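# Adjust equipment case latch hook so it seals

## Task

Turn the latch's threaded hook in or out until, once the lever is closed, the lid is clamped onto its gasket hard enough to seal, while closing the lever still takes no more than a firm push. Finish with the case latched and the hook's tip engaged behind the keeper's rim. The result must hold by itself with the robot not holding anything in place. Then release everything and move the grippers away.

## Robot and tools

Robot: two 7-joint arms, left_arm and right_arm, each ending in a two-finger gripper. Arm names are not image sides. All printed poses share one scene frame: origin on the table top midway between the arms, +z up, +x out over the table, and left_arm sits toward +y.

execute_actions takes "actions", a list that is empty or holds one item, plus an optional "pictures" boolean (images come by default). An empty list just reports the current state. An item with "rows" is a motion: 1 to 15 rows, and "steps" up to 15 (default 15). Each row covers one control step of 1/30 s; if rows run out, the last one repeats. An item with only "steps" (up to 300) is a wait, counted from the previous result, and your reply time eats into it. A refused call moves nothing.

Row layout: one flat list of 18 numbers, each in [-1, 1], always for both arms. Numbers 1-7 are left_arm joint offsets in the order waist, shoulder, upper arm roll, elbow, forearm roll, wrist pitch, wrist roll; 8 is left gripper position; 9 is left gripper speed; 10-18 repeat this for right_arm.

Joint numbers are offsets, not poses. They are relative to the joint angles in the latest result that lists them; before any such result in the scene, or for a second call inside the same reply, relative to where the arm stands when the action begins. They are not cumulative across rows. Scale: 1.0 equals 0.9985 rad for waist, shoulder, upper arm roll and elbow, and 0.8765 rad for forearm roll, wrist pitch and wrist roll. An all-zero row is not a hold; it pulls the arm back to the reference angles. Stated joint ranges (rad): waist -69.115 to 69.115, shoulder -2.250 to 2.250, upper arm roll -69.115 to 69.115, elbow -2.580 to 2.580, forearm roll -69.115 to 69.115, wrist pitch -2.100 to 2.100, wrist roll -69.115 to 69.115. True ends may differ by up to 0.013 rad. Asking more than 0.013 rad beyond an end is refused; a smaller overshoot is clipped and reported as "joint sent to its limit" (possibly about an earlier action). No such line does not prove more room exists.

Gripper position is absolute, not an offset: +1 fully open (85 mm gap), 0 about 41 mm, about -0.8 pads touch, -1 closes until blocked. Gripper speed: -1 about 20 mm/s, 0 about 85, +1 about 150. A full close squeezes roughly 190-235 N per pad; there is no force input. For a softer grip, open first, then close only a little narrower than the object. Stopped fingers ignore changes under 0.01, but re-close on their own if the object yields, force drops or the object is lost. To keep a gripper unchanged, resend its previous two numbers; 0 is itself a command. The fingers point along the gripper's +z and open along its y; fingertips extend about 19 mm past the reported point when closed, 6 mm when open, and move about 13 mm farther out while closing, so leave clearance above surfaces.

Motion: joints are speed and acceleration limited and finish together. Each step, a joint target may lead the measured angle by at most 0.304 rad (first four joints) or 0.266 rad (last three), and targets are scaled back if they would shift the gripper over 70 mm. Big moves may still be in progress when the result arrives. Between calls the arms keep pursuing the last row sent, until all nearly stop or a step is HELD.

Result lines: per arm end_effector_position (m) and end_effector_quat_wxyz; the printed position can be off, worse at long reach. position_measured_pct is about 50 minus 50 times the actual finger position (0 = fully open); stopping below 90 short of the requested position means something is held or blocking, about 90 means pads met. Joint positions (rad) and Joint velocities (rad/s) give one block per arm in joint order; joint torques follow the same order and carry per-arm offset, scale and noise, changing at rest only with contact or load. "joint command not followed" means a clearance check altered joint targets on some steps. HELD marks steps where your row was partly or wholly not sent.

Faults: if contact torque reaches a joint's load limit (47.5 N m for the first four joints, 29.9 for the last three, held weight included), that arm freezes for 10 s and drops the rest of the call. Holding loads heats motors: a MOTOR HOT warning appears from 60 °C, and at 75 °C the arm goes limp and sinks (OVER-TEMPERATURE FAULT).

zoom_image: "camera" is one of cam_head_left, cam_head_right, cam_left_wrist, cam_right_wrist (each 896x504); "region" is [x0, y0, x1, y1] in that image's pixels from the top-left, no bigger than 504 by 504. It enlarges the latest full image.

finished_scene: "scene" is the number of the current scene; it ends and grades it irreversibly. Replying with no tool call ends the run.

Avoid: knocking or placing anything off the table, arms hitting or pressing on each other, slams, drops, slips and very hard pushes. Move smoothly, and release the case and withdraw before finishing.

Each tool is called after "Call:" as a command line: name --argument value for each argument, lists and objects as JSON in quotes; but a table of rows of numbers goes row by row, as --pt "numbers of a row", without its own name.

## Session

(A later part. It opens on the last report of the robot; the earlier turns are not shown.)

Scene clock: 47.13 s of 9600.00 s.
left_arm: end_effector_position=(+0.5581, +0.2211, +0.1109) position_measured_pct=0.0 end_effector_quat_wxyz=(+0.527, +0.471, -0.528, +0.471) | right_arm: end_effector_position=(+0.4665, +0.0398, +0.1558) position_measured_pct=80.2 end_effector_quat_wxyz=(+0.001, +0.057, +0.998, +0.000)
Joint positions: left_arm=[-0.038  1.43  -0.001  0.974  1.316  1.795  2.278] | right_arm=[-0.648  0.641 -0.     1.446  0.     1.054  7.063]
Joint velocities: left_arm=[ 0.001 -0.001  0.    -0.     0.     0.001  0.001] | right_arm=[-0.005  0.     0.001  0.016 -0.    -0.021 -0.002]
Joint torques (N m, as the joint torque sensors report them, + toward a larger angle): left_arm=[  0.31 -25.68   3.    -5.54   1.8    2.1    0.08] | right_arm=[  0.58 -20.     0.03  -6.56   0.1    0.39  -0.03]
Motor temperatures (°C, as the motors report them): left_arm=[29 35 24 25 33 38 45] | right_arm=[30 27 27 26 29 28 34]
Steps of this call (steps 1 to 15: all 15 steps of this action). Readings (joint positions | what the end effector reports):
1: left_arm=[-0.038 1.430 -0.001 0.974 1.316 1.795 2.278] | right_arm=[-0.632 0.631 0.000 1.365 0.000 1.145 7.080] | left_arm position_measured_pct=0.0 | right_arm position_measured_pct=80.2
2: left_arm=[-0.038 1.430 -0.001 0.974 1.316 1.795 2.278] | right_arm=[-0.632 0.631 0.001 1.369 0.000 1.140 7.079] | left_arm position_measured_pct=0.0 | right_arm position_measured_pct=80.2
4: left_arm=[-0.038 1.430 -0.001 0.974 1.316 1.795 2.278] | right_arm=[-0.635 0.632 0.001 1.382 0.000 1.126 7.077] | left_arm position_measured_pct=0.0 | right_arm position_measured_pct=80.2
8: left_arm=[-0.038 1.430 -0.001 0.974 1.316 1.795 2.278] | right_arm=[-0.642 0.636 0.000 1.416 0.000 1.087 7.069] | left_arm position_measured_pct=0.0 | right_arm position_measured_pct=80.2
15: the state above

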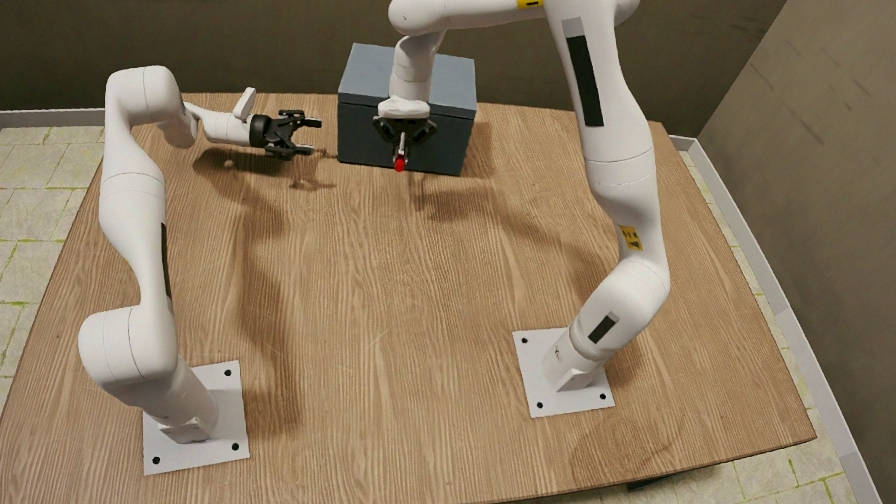

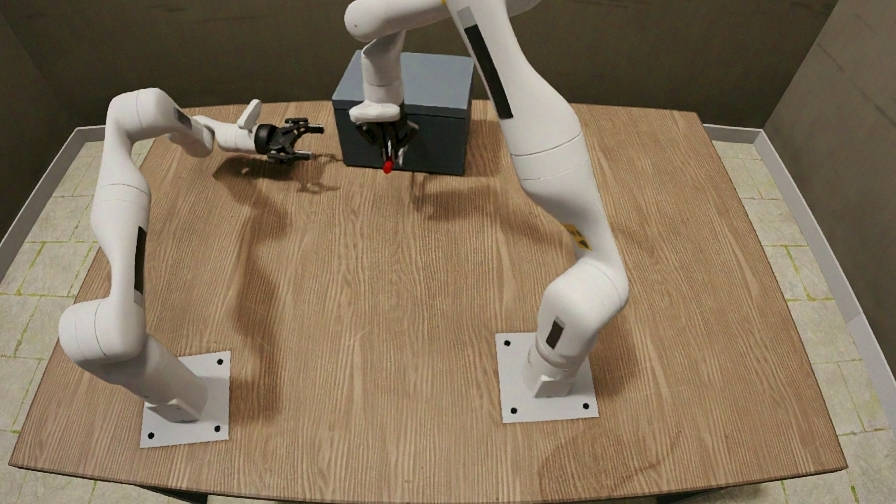

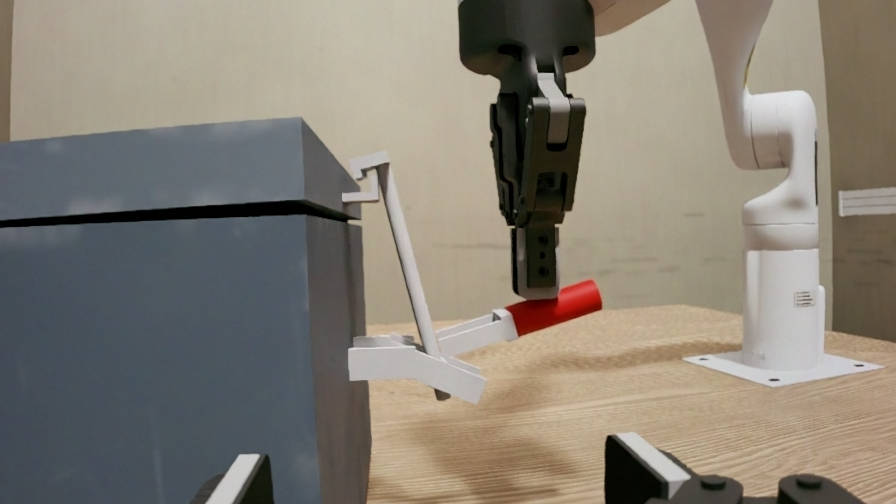

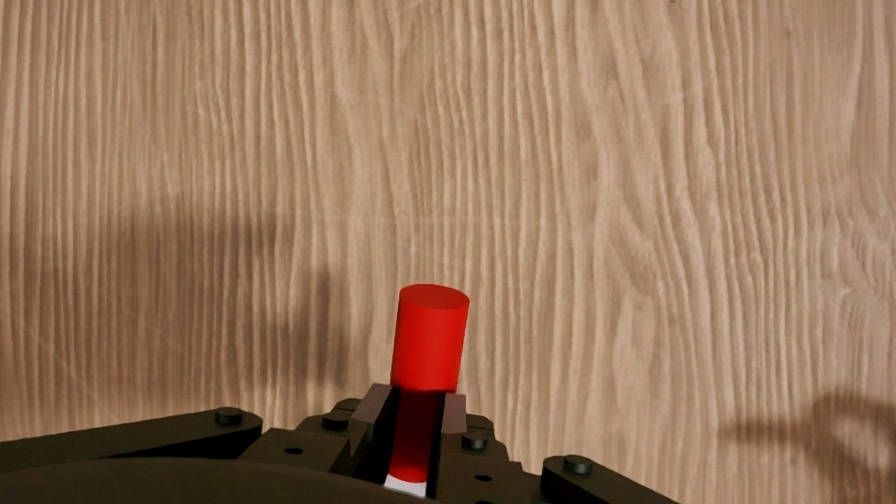

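Call:
execute_actions --actions '[{"rows":[[0,0,0,0,0,0,0,1,0,0,0.004,0,0.004,0,-0.009,0,-0.6,0.5],[0,0,0,0,0,0,0,1,0,0,0.008,0,0.008,0,-0.017,0,-0.6,0.5],[0,0,0,0,0,0,0,1,0,0,0.012,0,0.012,0,-0.026,0,-0.6,0.5],[0,0,0,0,0,0,0,1,0,0,0.016,0,0.016,0,-0.035,0,-0.6,0.5],[0,0,0,0,0,0,0,1,0,0,0.019,0,0.019,0,-0.043,0,-0.6,0.5],[0,0,0,0,0,0,0,1,0,0,0.023,0,0.023,0,-0.052,0,-0.6,0.5],[0,0,0,0,0,0,0,1,0,0,0.027,0,0.027,0,-0.061,0,-0.6,0.5],[0,0,0,0,0,0,0,1,0,0,0.031,0,0.031,0,-0.070,0,-0.6,0.5],[0,0,0,0,0,0,0,1,0,0,0.035,0,0.034,0,-0.078,0,-0.6,0.5],[0,0,0,0,0,0,0,1,0,0,0.039,0,0.038,0,-0.087,0,-0.6,0.5]],"steps":15}]'

Call:
zoom_image --camera "cam_left_wrist" --region '[250, 130, 410, 240]'

Scene clock: 49.50 s of 9600.00 s.
left_arm: end_effector_position=(+0.5581, +0.2211, +0.1109) position_measured_pct=0.0 end_effector_quat_wxyz=(+0.527, +0.471, -0.528, +0.471) | right_arm: end_effector_position=(+0.4663, +0.0401, +0.1267) position_measured_pct=80.2 end_effector_quat_wxyz=(+0.000, +0.057, +0.998, +0.000)
Joint positions: left_arm=[-0.038  1.43  -0.001  0.974  1.316  1.795  2.278] | right_arm=[-0.648  0.677 -0.     1.482 -0.     0.981  7.063]
Joint velocities: left_arm=[ 0.    -0.     0.     0.    -0.    -0.     0.001] | right_arm=[-0.     0.02  -0.001  0.017  0.001 -0.034 -0.002]
Joint torques (N m, as the joint torque sensors report them, + toward a larger angle): left_arm=[  0.41 -25.45   3.19  -5.33   1.68   2.16  -0.05] | right_arm=[  0.16 -20.48  -0.01  -7.18   0.02  -0.49  -0.17]
Motor temperatures (°C, as the motors report them): left_arm=[29 35 24 25 33 38 45] | right_arm=[30 27 27 26 29 28 34]
Steps of this call (steps 1 to 15: the robot went on to your last target; steps 16 to 56: nothing new was sent; steps 57 to 71: all 15 steps of this action). Readings (joint positions | what the end effector reports):
57: left_arm=[-0.038 1.430 -0.001 0.974 1.316 1.795 2.278] | right_arm=[-0.648 0.641 0.000 1.447 0.000 1.052 7.063] | left_arm position_measured_pct=0.0 | right_arm position_measured_pct=80.2
58: left_arm=[-0.038 1.430 -0.001 0.974 1.316 1.795 2.278] | right_arm=[-0.648 0.642 0.000 1.448 0.000 1.050 7.063] | left_arm position_measured_pct=0.0 | right_arm position_measured_pct=80.2
60: left_arm=[-0.038 1.430 -0.001 0.974 1.316 1.795 2.278] | right_arm=[-0.648 0.647 -0.000 1.452 -0.000 1.041 7.063] | left_arm position_measured_pct=0.0 | right_arm position_measured_pct=80.2
64: left_arm=[-0.038 1.430 -0.001 0.974 1.316 1.795 2.278] | right_arm=[-0.648 0.660 -0.000 1.465 -0.000 1.016 7.063] | left_arm position_measured_pct=0.0 | right_arm position_measured_pct=80.2
71: the state above

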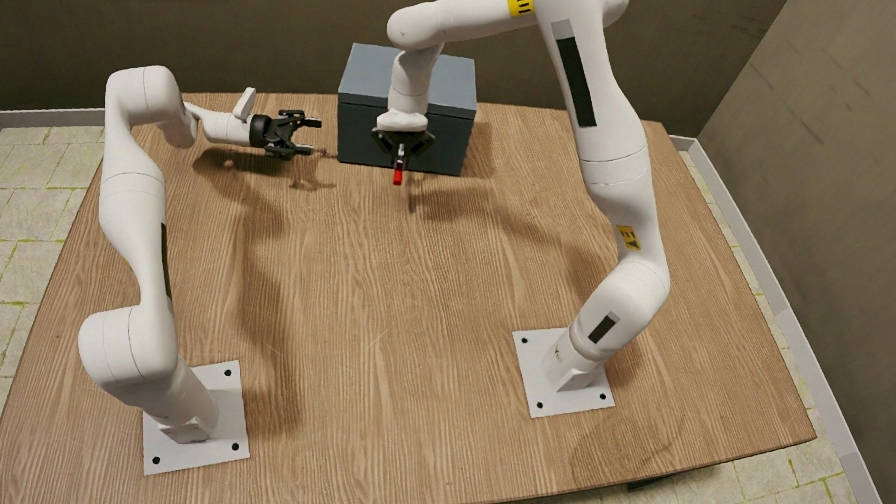

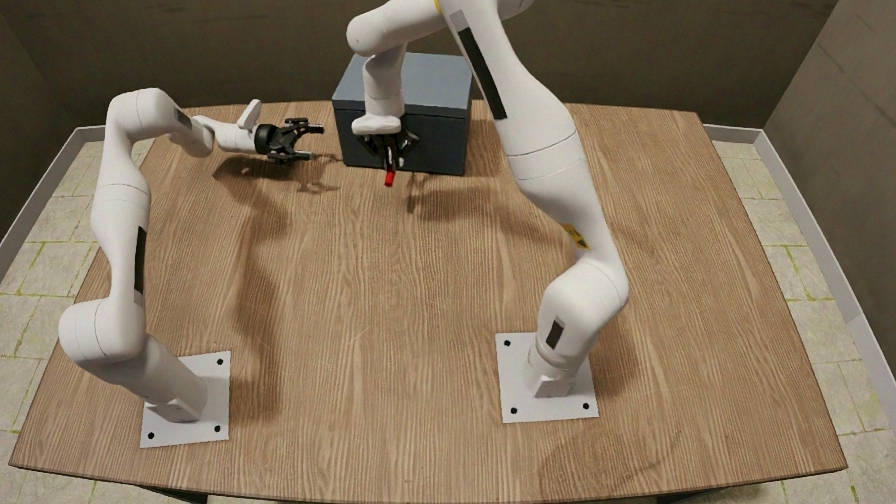

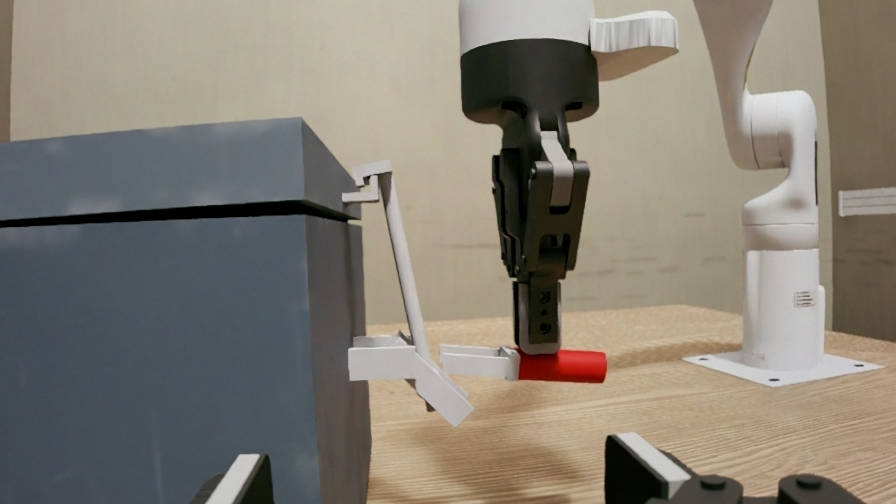

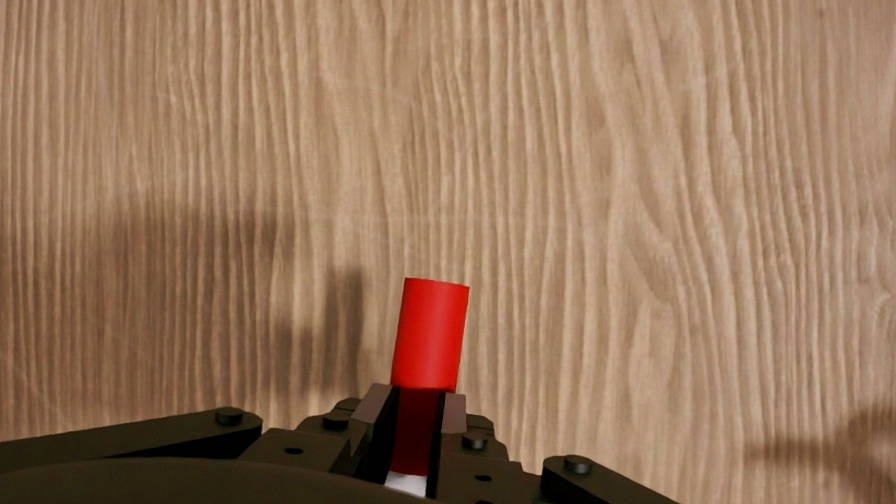

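Region (250, 130, 410, 240) of cam_left_wrist's 896x504 image, scaled by 3.150; it fills the top 346 rows of this view, and the rest is white.

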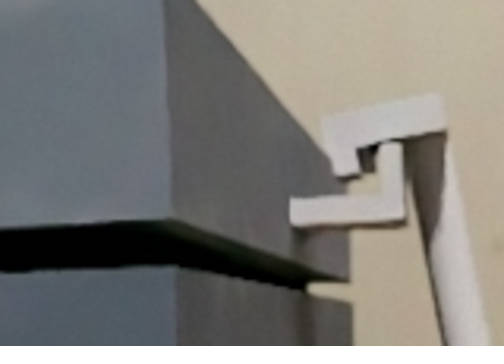

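Call:
execute_actions --actions '[{"rows":[[0,0,0,0,0,0,0,1,0,0,0.006,0,0.004,0,-0.009,0,-0.6,0.5],[0,0,0,0,0,0,0,1,0,0,0.009,0,0.007,0,-0.015,0,-0.6,0.5],[0,0,0,0,0,0,0,1,0,0,0.013,0,0.009,0,-0.022,0,-0.6,0.5],[0,0,0,0,0,0,0,1,0,0,0.016,0,0.012,0,-0.028,0,-0.6,0.5],[0,0,0,0,0,0,0,1,0,0,0.020,0,0.014,0,-0.035,0,-0.6,0.5],[0,0,0,0,0,0,0,1,0,0,0.023,0,0.017,0,-0.041,0,-0.6,0.5],[0,0,0,0,0,0,0,1,0,0,0.027,0,0.020,0,-0.048,0,-0.6,0.5],[0,0,0,0,0,0,0,1,0,0,0.030,0,0.022,0,-0.054,0,-0.6,0.5],[0,0,0,0,0,0,0,1,0,0,0.034,0,0.025,0,-0.061,0,-0.6,0.5],[0,0,0,0,0,0,0,1,0,0,0.037,0,0.027,0,-0.067,0,-0.6,0.5],[0,0,0,0,0,0,0,1,0,0,0.040,0,0.029,0,-0.074,0,-0.6,0.5]],"steps":15}]' --pictures false

Call:
execute_actions --actions '[{"steps":6}]'

Call:
zoom_image --camera "cam_left_wrist" --region '[250, 130, 410, 240]'

Scene clock: 52.87 s of 9600.00 s.
left_arm: end_effector_position=(+0.5581, +0.2211, +0.1109) position_measured_pct=0.0 end_effector_quat_wxyz=(+0.527, +0.471, -0.528, +0.471) | right_arm: end_effector_position=(+0.4664, +0.0400, +0.1010) position_measured_pct=80.2 end_effector_quat_wxyz=(+0.000, +0.057, +0.998, +0.000)
Joint positions: left_arm=[-0.038  1.43  -0.001  0.974  1.316  1.795  2.278] | right_arm=[-0.648  0.713 -0.     1.509  0.     0.919  7.063]
Joint velocities: left_arm=[ 0.001  0.     0.    -0.     0.001 -0.    -0.001] | right_arm=[ 0.001  0.021  0.003  0.016 -0.001 -0.04   0.   ]
Joint torques (N m, as the joint torque sensors report them, + toward a larger angle): left_arm=[  0.28 -25.66   2.71  -5.07   1.63   2.44   0.09] | right_arm=[ -0.22 -19.9    0.18  -6.02  -0.15   0.06   0.04]
Motor temperatures (°C, as the motors report them): left_arm=[29 35 24 25 33 38 45] | right_arm=[30 27 27 26 29 28 34]
Steps of this call (steps 1 to 15: the robot went on to your last target; steps 16 to 86: nothing new was sent; steps 87 to 101: all 15 steps of this action). Readings (joint positions | what the end effector reports):
87: left_arm=[-0.038 1.430 -0.001 0.974 1.316 1.795 2.278] | right_arm=[-0.648 0.680 -0.000 1.484 -0.000 0.977 7.063] | left_arm position_measured_pct=0.0 | right_arm position_measured_pct=80.2
88: left_arm=[-0.038 1.430 -0.001 0.974 1.316 1.795 2.278] | right_arm=[-0.648 0.681 -0.000 1.485 -0.000 0.976 7.063] | left_arm position_measured_pct=0.0 | right_arm position_measured_pct=80.2
90: left_arm=[-0.038 1.430 -0.001 0.974 1.316 1.795 2.278] | right_arm=[-0.648 0.685 -0.000 1.488 -0.000 0.969 7.063] | left_arm position_measured_pct=0.0 | right_arm position_measured_pct=80.2
94: left_arm=[-0.038 1.430 -0.001 0.974 1.316 1.795 2.278] | right_arm=[-0.648 0.697 -0.000 1.496 -0.000 0.949 7.063] | left_arm position_measured_pct=0.0 | right_arm position_measured_pct=80.2
101: the state above

Scene clock: 53.07 s of 9600.00 s.
left_arm: end_effector_position=(+0.5581, +0.2211, +0.1109) position_measured_pct=0.0 end_effector_quat_wxyz=(+0.527, +0.471, -0.528, +0.471) | right_arm: end_effector_position=(+0.4664, +0.0399, +0.0998) position_measured_pct=80.2 end_effector_quat_wxyz=(+0.000, +0.057, +0.998, +0.000)
Joint positions: left_arm=[-0.038  1.43  -0.001  0.974  1.316  1.795  2.278] | right_arm=[-0.648  0.715 -0.     1.51   0.     0.916  7.063]
Joint velocities: left_arm=[ 0.     0.     0.     0.    -0.    -0.001  0.   ] | right_arm=[-0.     0.003 -0.001  0.002  0.001 -0.003  0.003]
Joint torques (N m, as the joint torque sensors report them, + toward a larger angle): left_arm=[  0.11 -25.66   2.88  -5.02   1.89   2.19   0.11] | right_arm=[  0.02 -18.95  -0.56  -5.37  -0.17   0.21  -0.06]
Motor temperatures (°C, as the motors report them): left_arm=[29 35 24 25 33 38 45] | right_arm=[30 27 27 26 29 28 34]
Steps of this call (steps 1 to 6: the robot went on to your last target). Readings (joint positions | what the end effector reports):
1: left_arm=[-0.038 1.430 -0.001 0.974 1.316 1.795 2.278] | right_arm=[-0.648 0.714 -0.000 1.509 0.000 0.918 7.063] | left_arm position_measured_pct=0.0 | right_arm position_measured_pct=80.2
2: left_arm=[-0.038 1.430 -0.001 0.974 1.316 1.795 2.278] | right_arm=[-0.648 0.714 -0.000 1.510 0.000 0.917 7.063] | left_arm position_measured_pct=0.0 | right_arm position_measured_pct=80.2
4: left_arm=[-0.038 1.430 -0.001 0.974 1.316 1.795 2.278] | right_arm=[-0.648 0.715 -0.000 1.510 0.000 0.916 7.063] | left_arm position_measured_pct=0.0 | right_arm position_measured_pct=80.2
6: the state above

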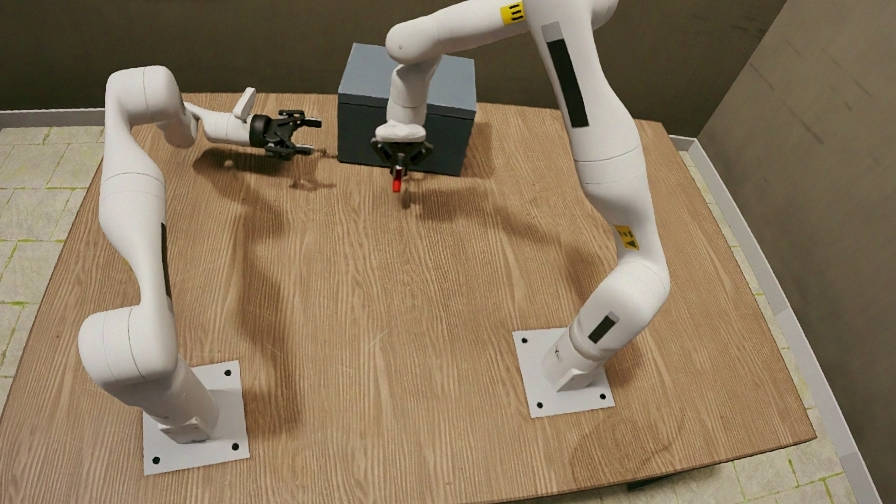

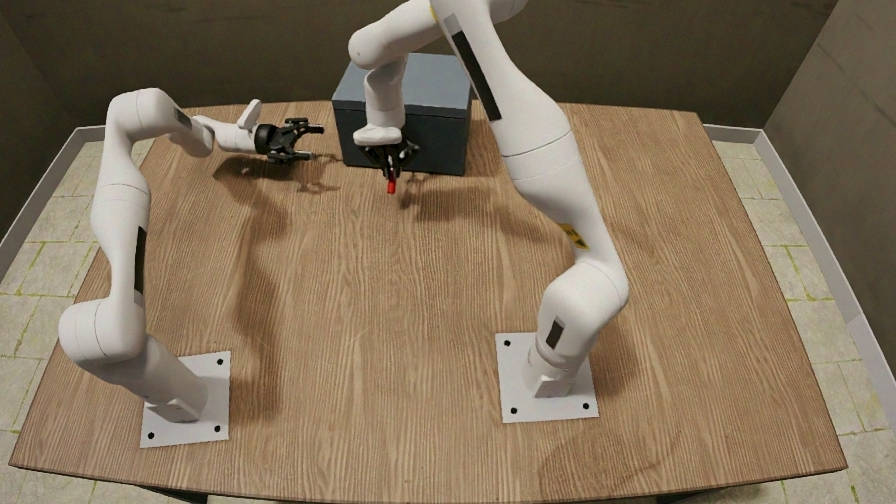

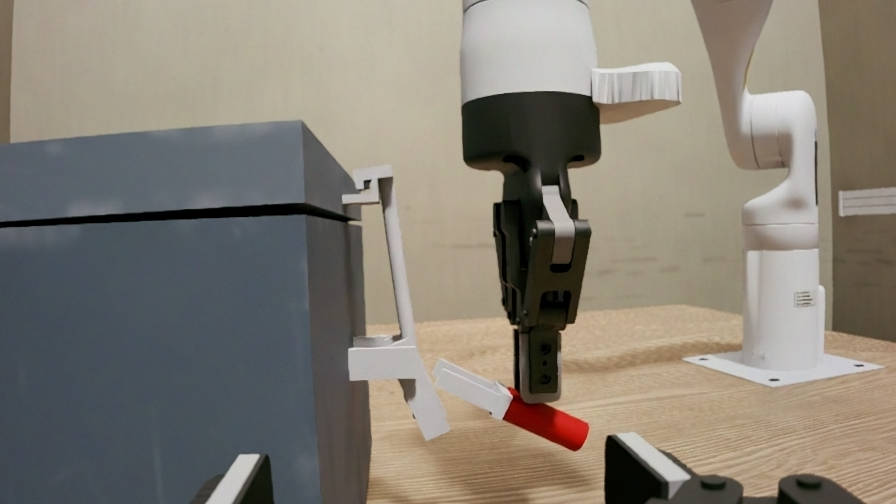

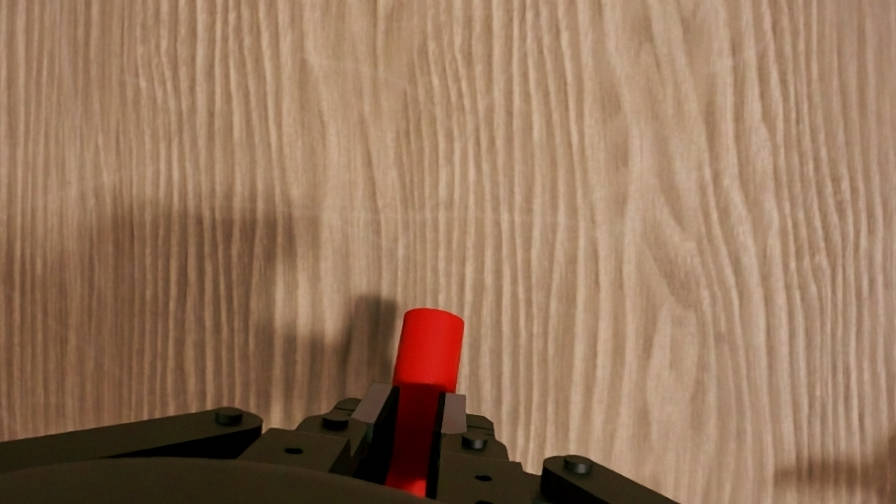

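Region (250, 130, 410, 240) of cam_left_wrist's 896x504 image, scaled by 3.150; it fills the top 346 rows of this view, and the rest is white.

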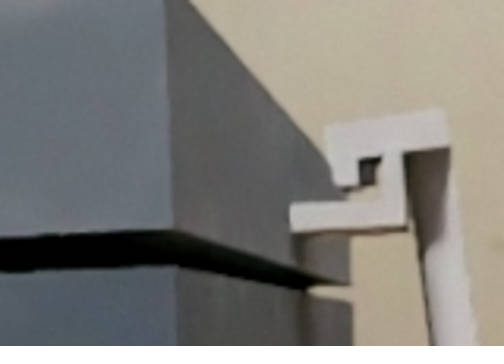

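Call:
execute_actions --actions '[{"rows":[[0,0,0,0,0,0,0,1,0,0,0,0,0,0,0,0,-0.27,-0.5]],"steps":15}]'

Scene clock: 58.63 s of 9600.00 s.
left_arm: end_effector_position=(+0.5581, +0.2211, +0.1109) position_measured_pct=0.0 end_effector_quat_wxyz=(+0.527, +0.471, -0.528, +0.471) | right_arm: end_effector_position=(+0.4664, +0.0399, +0.0998) position_measured_pct=63.5 end_effector_quat_wxyz=(+0.000, +0.057, +0.998, +0.000)
Joint positions: left_arm=[-0.038  1.43  -0.001  0.974  1.316  1.795  2.278] | right_arm=[-0.648  0.715 -0.     1.51   0.     0.916  7.063]
Joint velocities: left_arm=[ 0.     0.     0.    -0.    -0.    -0.001 -0.   ] | right_arm=[-0.     0.001 -0.    -0.001 -0.001  0.001 -0.001]
Joint torques (N m, as the joint torque sensors report them, + toward a larger angle): left_arm=[  0.21 -25.71   2.88  -5.35   1.77   2.26   0.08] | right_arm=[ -0.13 -20.5   -0.02  -6.7   -0.16  -0.02   0.25]
Motor temperatures (°C, as the motors report them): left_arm=[29 35 24 25 33 38 45] | right_arm=[30 27 27 26 29 28 34]
Steps of this call (steps 1 to 15: the robot went on to your last target; steps 16 to 152: nothing new was sent; steps 153 to 167: all 15 steps of this action). Readings (joint positions | what the end effector reports):
153: left_arm=[-0.038 1.430 -0.001 0.974 1.316 1.795 2.278] | right_arm=[-0.648 0.715 -0.000 1.510 0.000 0.915 7.063] | left_arm position_measured_pct=0.0 | right_arm position_measured_pct=80.2
154: left_arm=[-0.038 1.430 -0.001 0.974 1.316 1.795 2.278] | right_arm=[-0.648 0.715 -0.000 1.510 0.000 0.916 7.063] | left_arm position_measured_pct=0.0 | right_arm position_measured_pct=79.8
156: left_arm=[-0.038 1.430 -0.001 0.974 1.316 1.795 2.278] | right_arm=[-0.648 0.715 -0.000 1.510 0.000 0.916 7.063] | left_arm position_measured_pct=0.0 | right_arm position_measured_pct=77.4
160: left_arm=[-0.038 1.430 -0.001 0.974 1.316 1.795 2.278] | right_arm=[-0.648 0.715 -0.000 1.510 0.000 0.916 7.063] | left_arm position_measured_pct=0.0 | right_arm position_measured_pct=70.2
167: the state above

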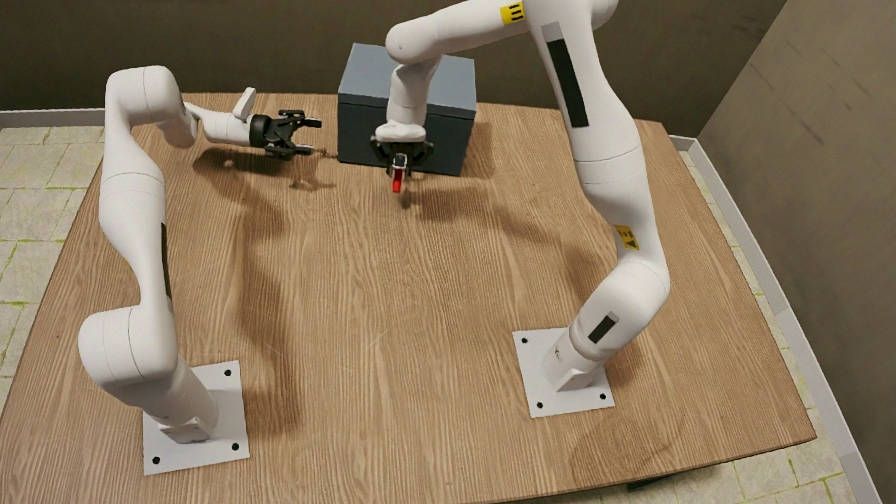

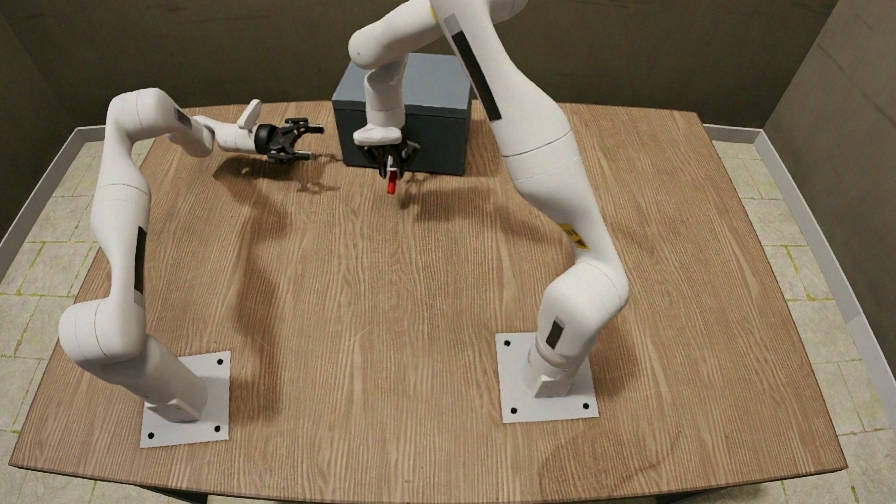

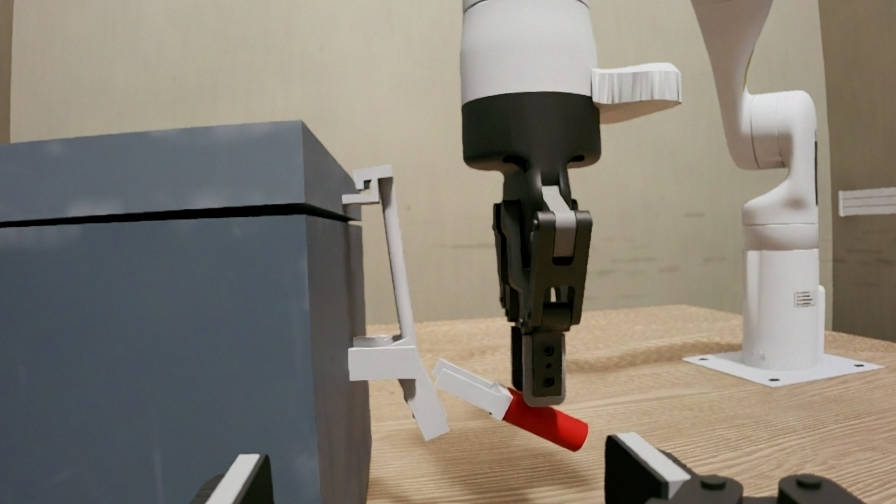

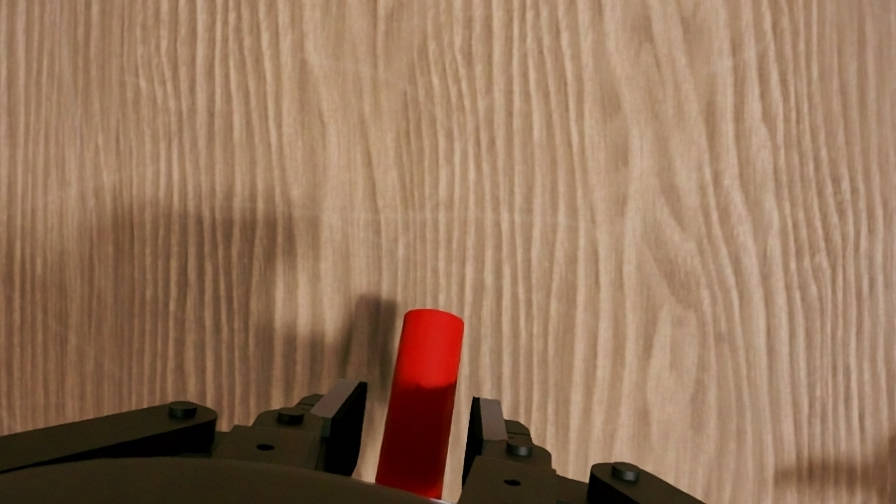

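Call:
execute_actions --actions '[{"rows":[[0,0,0,0,0,0,0,1,0,-0.0058,0.0404,0,0.0365,0,-0.0868,-0.0066,-0.27,0]],"steps":12}]' --pictures false

Call:
execute_actions --actions '[{"rows":[[0,0,0,0,0,0,0,1,0,0,0.001,0,0.001,0,-0.002,0,-0.48,0]],"steps":10}]'

Scene clock: 63.67 s of 9600.00 s.
left_arm: end_effector_position=(+0.5581, +0.2211, +0.1109) position_measured_pct=0.0 end_effector_quat_wxyz=(+0.527, +0.471, -0.528, +0.471) | right_arm: end_effector_position=(+0.4624, +0.0405, +0.0703) position_measured_pct=63.5 end_effector_quat_wxyz=(+0.000, +0.057, +0.998, +0.000)
Joint positions: left_arm=[-0.038  1.43  -0.001  0.974  1.316  1.795  2.278] | right_arm=[-0.653  0.755 -0.     1.546  0.     0.84   7.057]
Joint velocities: left_arm=[-0.     0.    -0.     0.001  0.    -0.001  0.001] | right_arm=[-0.001  0.008  0.     0.006 -0.001 -0.011 -0.001]
Joint torques (N m, as the joint torque sensors report them, + toward a larger angle): left_arm=[ -0.17 -25.82   2.93  -5.59   1.57   2.29  -0.04] | right_arm=[  0.09 -20.45  -0.36  -6.06  -0.08   0.24   0.1 ]
Motor temperatures (°C, as the motors report them): left_arm=[29 35 24 25 33 38 45] | right_arm=[30 27 27 26 29 28 34]
Steps of this call (steps 1 to 15: the robot went on to your last target; steps 16 to 139: nothing new was sent; steps 140 to 151: all 12 steps of this action). Readings (joint positions | what the end effector reports):
140: left_arm=[-0.038 1.430 -0.001 0.974 1.316 1.795 2.278] | right_arm=[-0.648 0.716 -0.000 1.511 0.000 0.915 7.063] | left_arm position_measured_pct=0.0 | right_arm position_measured_pct=63.5
141: left_arm=[-0.038 1.430 -0.001 0.974 1.316 1.795 2.278] | right_arm=[-0.649 0.721 0.000 1.514 0.000 0.906 7.062] | left_arm position_measured_pct=0.0 | right_arm position_measured_pct=63.5
143: left_arm=[-0.038 1.430 -0.001 0.974 1.316 1.795 2.278] | right_arm=[-0.651 0.740 0.000 1.531 0.000 0.872 7.060] | left_arm position_measured_pct=0.0 | right_arm position_measured_pct=63.5
147: left_arm=[-0.038 1.430 -0.001 0.974 1.316 1.795 2.278] | right_arm=[-0.653 0.753 -0.000 1.545 0.000 0.844 7.058] | left_arm position_measured_pct=0.0 | right_arm position_measured_pct=63.5
151: the state above

Scene clock: 64.00 s of 9600.00 s.
left_arm: end_effector_position=(+0.5581, +0.2211, +0.1109) position_measured_pct=0.0 end_effector_quat_wxyz=(+0.527, +0.471, -0.528, +0.471) | right_arm: end_effector_position=(+0.4623, +0.0406, +0.0698) position_measured_pct=73.0 end_effector_quat_wxyz=(+0.000, +0.057, +0.998, +0.000)
Joint positions: left_arm=[-0.038  1.43  -0.001  0.974  1.316  1.795  2.278] | right_arm=[-0.653  0.755 -0.     1.547 -0.     0.839  7.057]
Joint velocities: left_arm=[-0.     0.     0.    -0.001 -0.    -0.002  0.   ] | right_arm=[ 0.    -0.001 -0.001  0.    -0.001  0.001 -0.   ]
Joint torques (N m, as the joint torque sensors report them, + toward a larger angle): left_arm=[  0.39 -25.87   3.12  -5.51   1.85   2.22   0.18] | right_arm=[ -0.09 -20.94  -0.08  -5.85   0.28   0.11   0.31]
Motor temperatures (°C, as the motors report them): left_arm=[29 35 24 25 33 38 45] | right_arm=[30 27 27 26 29 28 34]
Steps of this call (steps 1 to 10: all 10 steps of this action). Readings (joint positions | what the end effector reports):
1: left_arm=[-0.038 1.430 -0.001 0.974 1.316 1.795 2.278] | right_arm=[-0.653 0.755 -0.000 1.546 0.000 0.840 7.057] | left_arm position_measured_pct=0.0 | right_arm position_measured_pct=63.5
2: left_arm=[-0.038 1.430 -0.001 0.974 1.316 1.795 2.278] | right_arm=[-0.653 0.755 -0.000 1.547 0.000 0.840 7.057] | left_arm position_measured_pct=0.0 | right_arm position_measured_pct=63.9
4: left_arm=[-0.038 1.430 -0.001 0.974 1.316 1.795 2.278] | right_arm=[-0.653 0.755 -0.000 1.547 0.000 0.839 7.057] | left_arm position_measured_pct=0.0 | right_arm position_measured_pct=68.3
8: left_arm=[-0.038 1.430 -0.001 0.974 1.316 1.795 2.278] | right_arm=[-0.653 0.755 -0.000 1.547 -0.000 0.839 7.057] | left_arm position_measured_pct=0.0 | right_arm position_measured_pct=73.0
10: the state above

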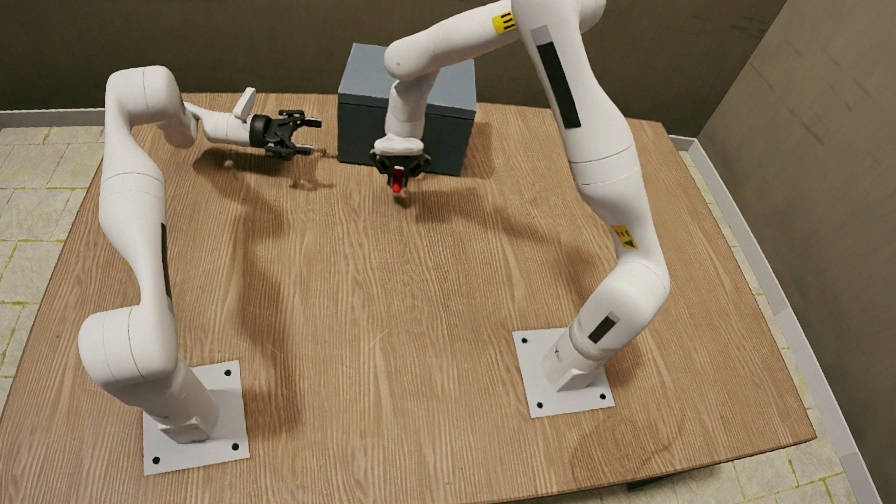

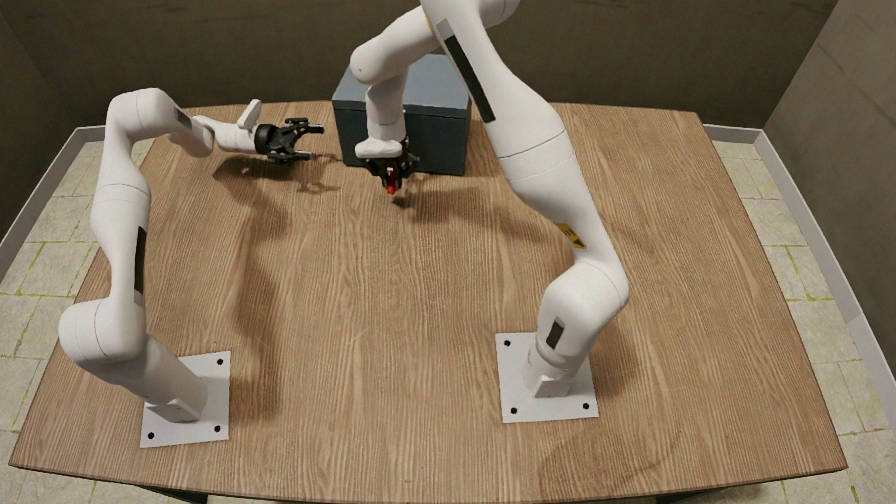

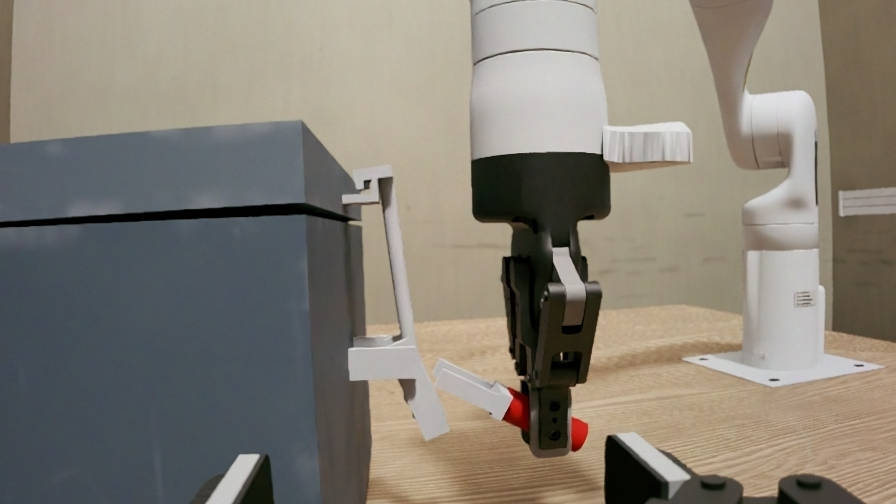

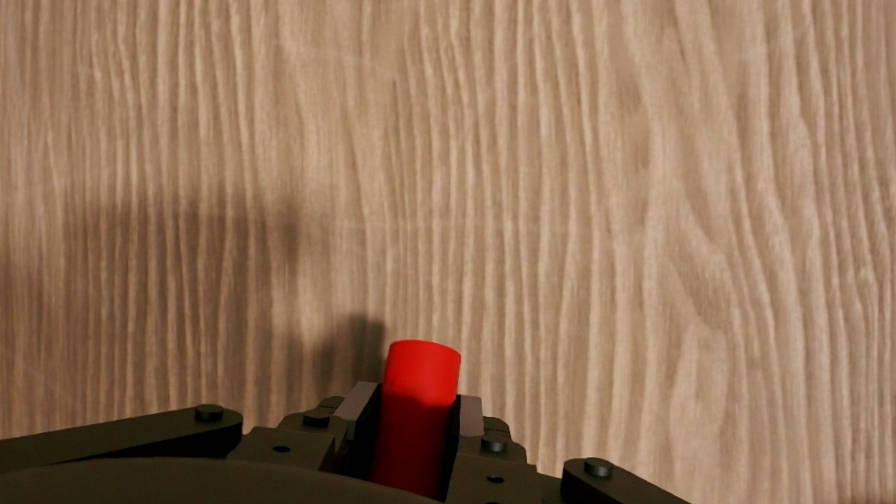

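Call:
execute_actions --actions '[{"rows":[[0,0,0,0,0,0,0,1,0,-0.002,-0.0065,0,0.001,0,0.006,-0.002,-0.48,0],[0,0,0,0,0,0,0,1,0,-0.004,-0.013,0,0.002,0,0.013,-0.004,-0.48,0],[0,0,0,0,0,0,0,1,0,-0.006,-0.020,0,0.003,0,0.020,-0.006,-0.48,0],[0,0,0,0,0,0,0,1,0,-0.007,-0.026,0,0.004,0,0.027,-0.008,-0.48,0],[0,0,0,0,0,0,0,1,0,-0.009,-0.033,0,0.004,0,0.034,-0.009,-0.48,0],[0,0,0,0,0,0,0,1,0,-0.010,-0.039,0,0.0036,0,0.041,-0.0106,-0.48,0],[0,0,0,0,0,0,0,1,0,-0.0105,-0.044,0,0.002,0,0.050,-0.011,-0.48,0],[0,0,0,0,0,0,0,1,0,-0.011,-0.049,0,0.000,0,0.058,-0.012,-0.48,0],[0,0,0,0,0,0,0,1,0,-0.0115,-0.054,0,-0.003,0,0.067,-0.012,-0.48,0],[0,0,0,0,0,0,0,1,0,-0.0115,-0.059,0,-0.006,0,0.076,-0.012,-0.48,0],[0,0,0,0,0,0,0,1,0,-0.0115,-0.064,0,-0.009,0,0.085,-0.012,-0.48,0],[0,0,0,0,0,0,0,1,0,-0.011,-0.068,0,-0.013,0,0.094,-0.012,-0.48,0],[0,0,0,0,0,0,0,1,0,-0.011,-0.073,0,-0.017,0,0.103,-0.011,-0.48,0],[0,0,0,0,0,0,0,1,0,-0.010,-0.077,0,-0.020,0,0.112,-0.011,-0.48,0],[0,0,0,0,0,0,0,1,0,-0.010,-0.081,0,-0.0244,0,0.1207,-0.0106,-0.48,0]],"steps":15}]' --pictures false

Call:
execute_actions --actions '[{"steps":8}]'

Scene clock: 67.13 s of 9600.00 s.
left_arm: end_effector_position=(+0.5581, +0.2211, +0.1109) position_measured_pct=0.0 end_effector_quat_wxyz=(+0.527, +0.471, -0.528, +0.471) | right_arm: end_effector_position=(+0.4524, +0.0419, +0.1052) position_measured_pct=73.0 end_effector_quat_wxyz=(-0.003, +0.057, +0.998, -0.001)
Joint positions: left_arm=[-0.038  1.43  -0.001  0.974  1.316  1.795  2.278] | right_arm=[-0.665  0.693 -0.002  1.536 -0.002  0.92   7.047]
Joint velocities: left_arm=[ 0.     0.     0.     0.    -0.     0.001  0.001] | right_arm=[-0.    -0.133 -0.008 -0.094 -0.005  0.241  0.004]
Joint torques (N m, as the joint torque sensors report them, + toward a larger angle): left_arm=[  0.13 -25.77   3.15  -5.12   1.72   2.46   0.05] | right_arm=[  0.91 -22.45   1.7   -8.1    1.28  -0.27   0.05]
Motor temperatures (°C, as the motors report them): left_arm=[29 35 24 25 33 38 45] | right_arm=[30 27 27 26 29 28 34]
Steps of this call (steps 1 to 15: the robot went on to your last target; steps 16 to 79: nothing new was sent; steps 80 to 94: all 15 steps of this action). Readings (joint positions | what the end effector reports):
80: left_arm=[-0.038 1.430 -0.001 0.974 1.316 1.795 2.278] | right_arm=[-0.654 0.755 -0.000 1.547 -0.000 0.839 7.057] | left_arm position_measured_pct=0.0 | right_arm position_measured_pct=73.0
81: left_arm=[-0.038 1.430 -0.001 0.974 1.316 1.795 2.278] | right_arm=[-0.654 0.753 -0.000 1.548 -0.000 0.840 7.056] | left_arm position_measured_pct=0.0 | right_arm position_measured_pct=73.0
83: left_arm=[-0.038 1.430 -0.001 0.974 1.316 1.795 2.278] | right_arm=[-0.657 0.746 -0.000 1.549 -0.001 0.847 7.054] | left_arm position_measured_pct=0.0 | right_arm position_measured_pct=73.0
87: left_arm=[-0.038 1.430 -0.001 0.974 1.316 1.795 2.278] | right_arm=[-0.661 0.726 -0.001 1.550 -0.001 0.867 7.050] | left_arm position_measured_pct=0.0 | right_arm position_measured_pct=73.0
94: the state above

Scene clock: 67.40 s of 9600.00 s.
left_arm: end_effector_position=(+0.5581, +0.2211, +0.1109) position_measured_pct=0.0 end_effector_quat_wxyz=(+0.527, +0.471, -0.528, +0.471) | right_arm: end_effector_position=(+0.4522, +0.0419, +0.1146) position_measured_pct=73.0 end_effector_quat_wxyz=(-0.004, +0.056, +0.998, -0.001)
Joint positions: left_arm=[-0.038  1.43  -0.001  0.974  1.316  1.795  2.278] | right_arm=[-0.665  0.679 -0.002  1.525 -0.002  0.944  7.048]
Joint velocities: left_arm=[-0.     0.    -0.     0.     0.    -0.003 -0.   ] | right_arm=[-0.    -0.009 -0.001 -0.004 -0.     0.011  0.001]
Joint torques (N m, as the joint torque sensors report them, + toward a larger angle): left_arm=[  0.15 -25.73   2.89  -5.56   1.76   2.37  -0.06] | right_arm=[  1.13 -24.02   1.13  -7.9    0.86  -0.4    0.24]
Motor temperatures (°C, as the motors report them): left_arm=[29 35 24 25 33 38 45] | right_arm=[30 27 27 26 29 28 34]
Steps of this call (steps 1 to 8: the robot went on to your last target). Readings (joint positions | what the end effector reports):
1: left_arm=[-0.038 1.430 -0.001 0.974 1.316 1.795 2.278] | right_arm=[-0.665 0.688 -0.002 1.533 -0.002 0.928 7.047] | left_arm position_measured_pct=0.0 | right_arm position_measured_pct=73.0
2: left_arm=[-0.038 1.430 -0.001 0.974 1.316 1.795 2.278] | right_arm=[-0.665 0.685 -0.002 1.530 -0.002 0.934 7.047] | left_arm position_measured_pct=0.0 | right_arm position_measured_pct=73.0
4: left_arm=[-0.038 1.430 -0.001 0.974 1.316 1.795 2.278] | right_arm=[-0.665 0.682 -0.002 1.527 -0.002 0.941 7.047] | left_arm position_measured_pct=0.0 | right_arm position_measured_pct=73.0
8: the state above

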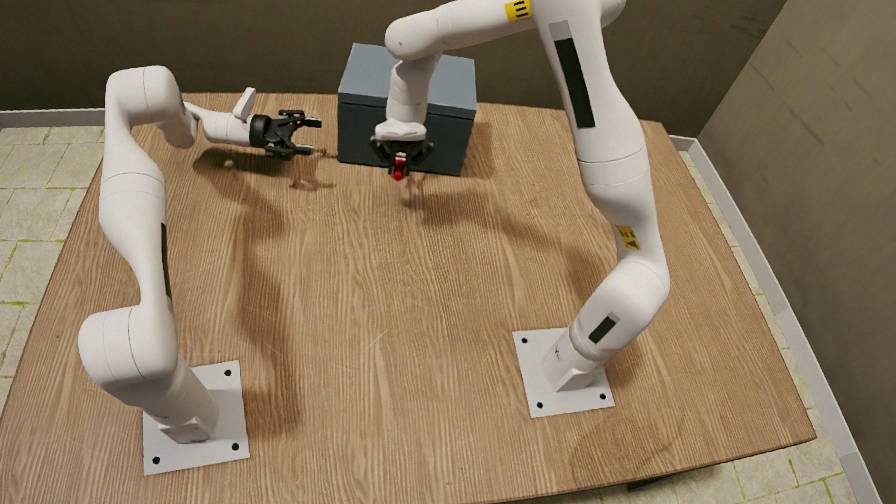

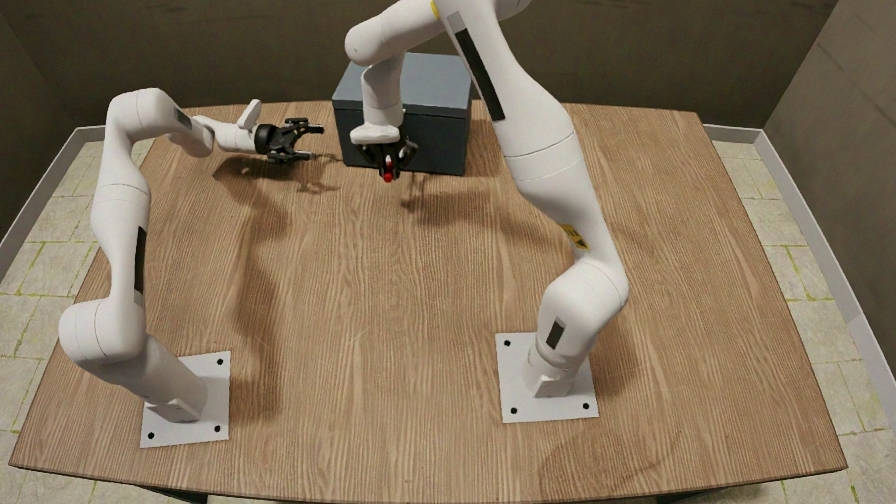

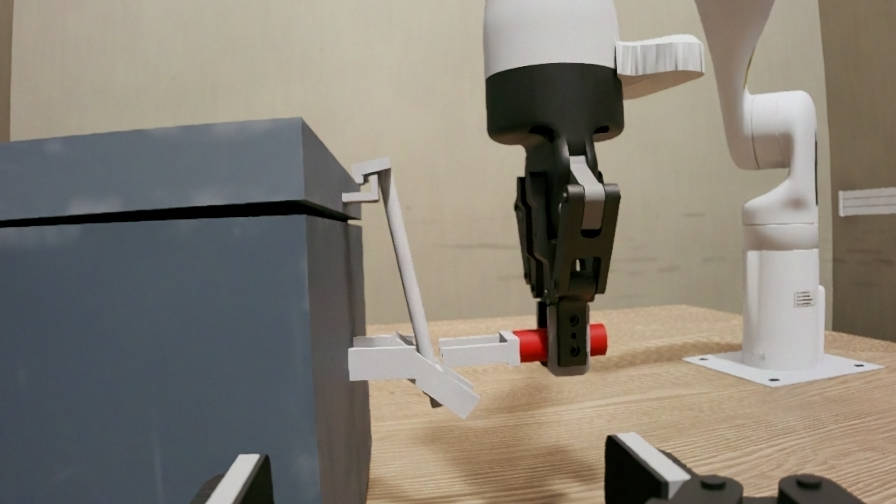

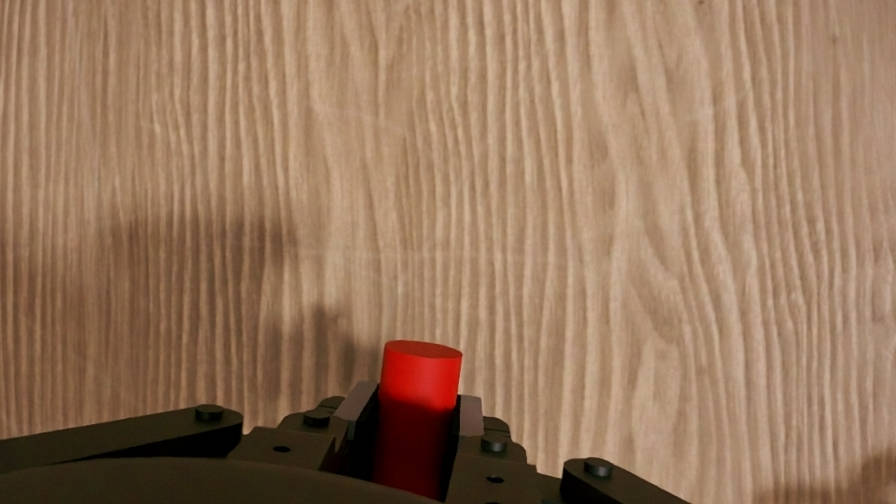

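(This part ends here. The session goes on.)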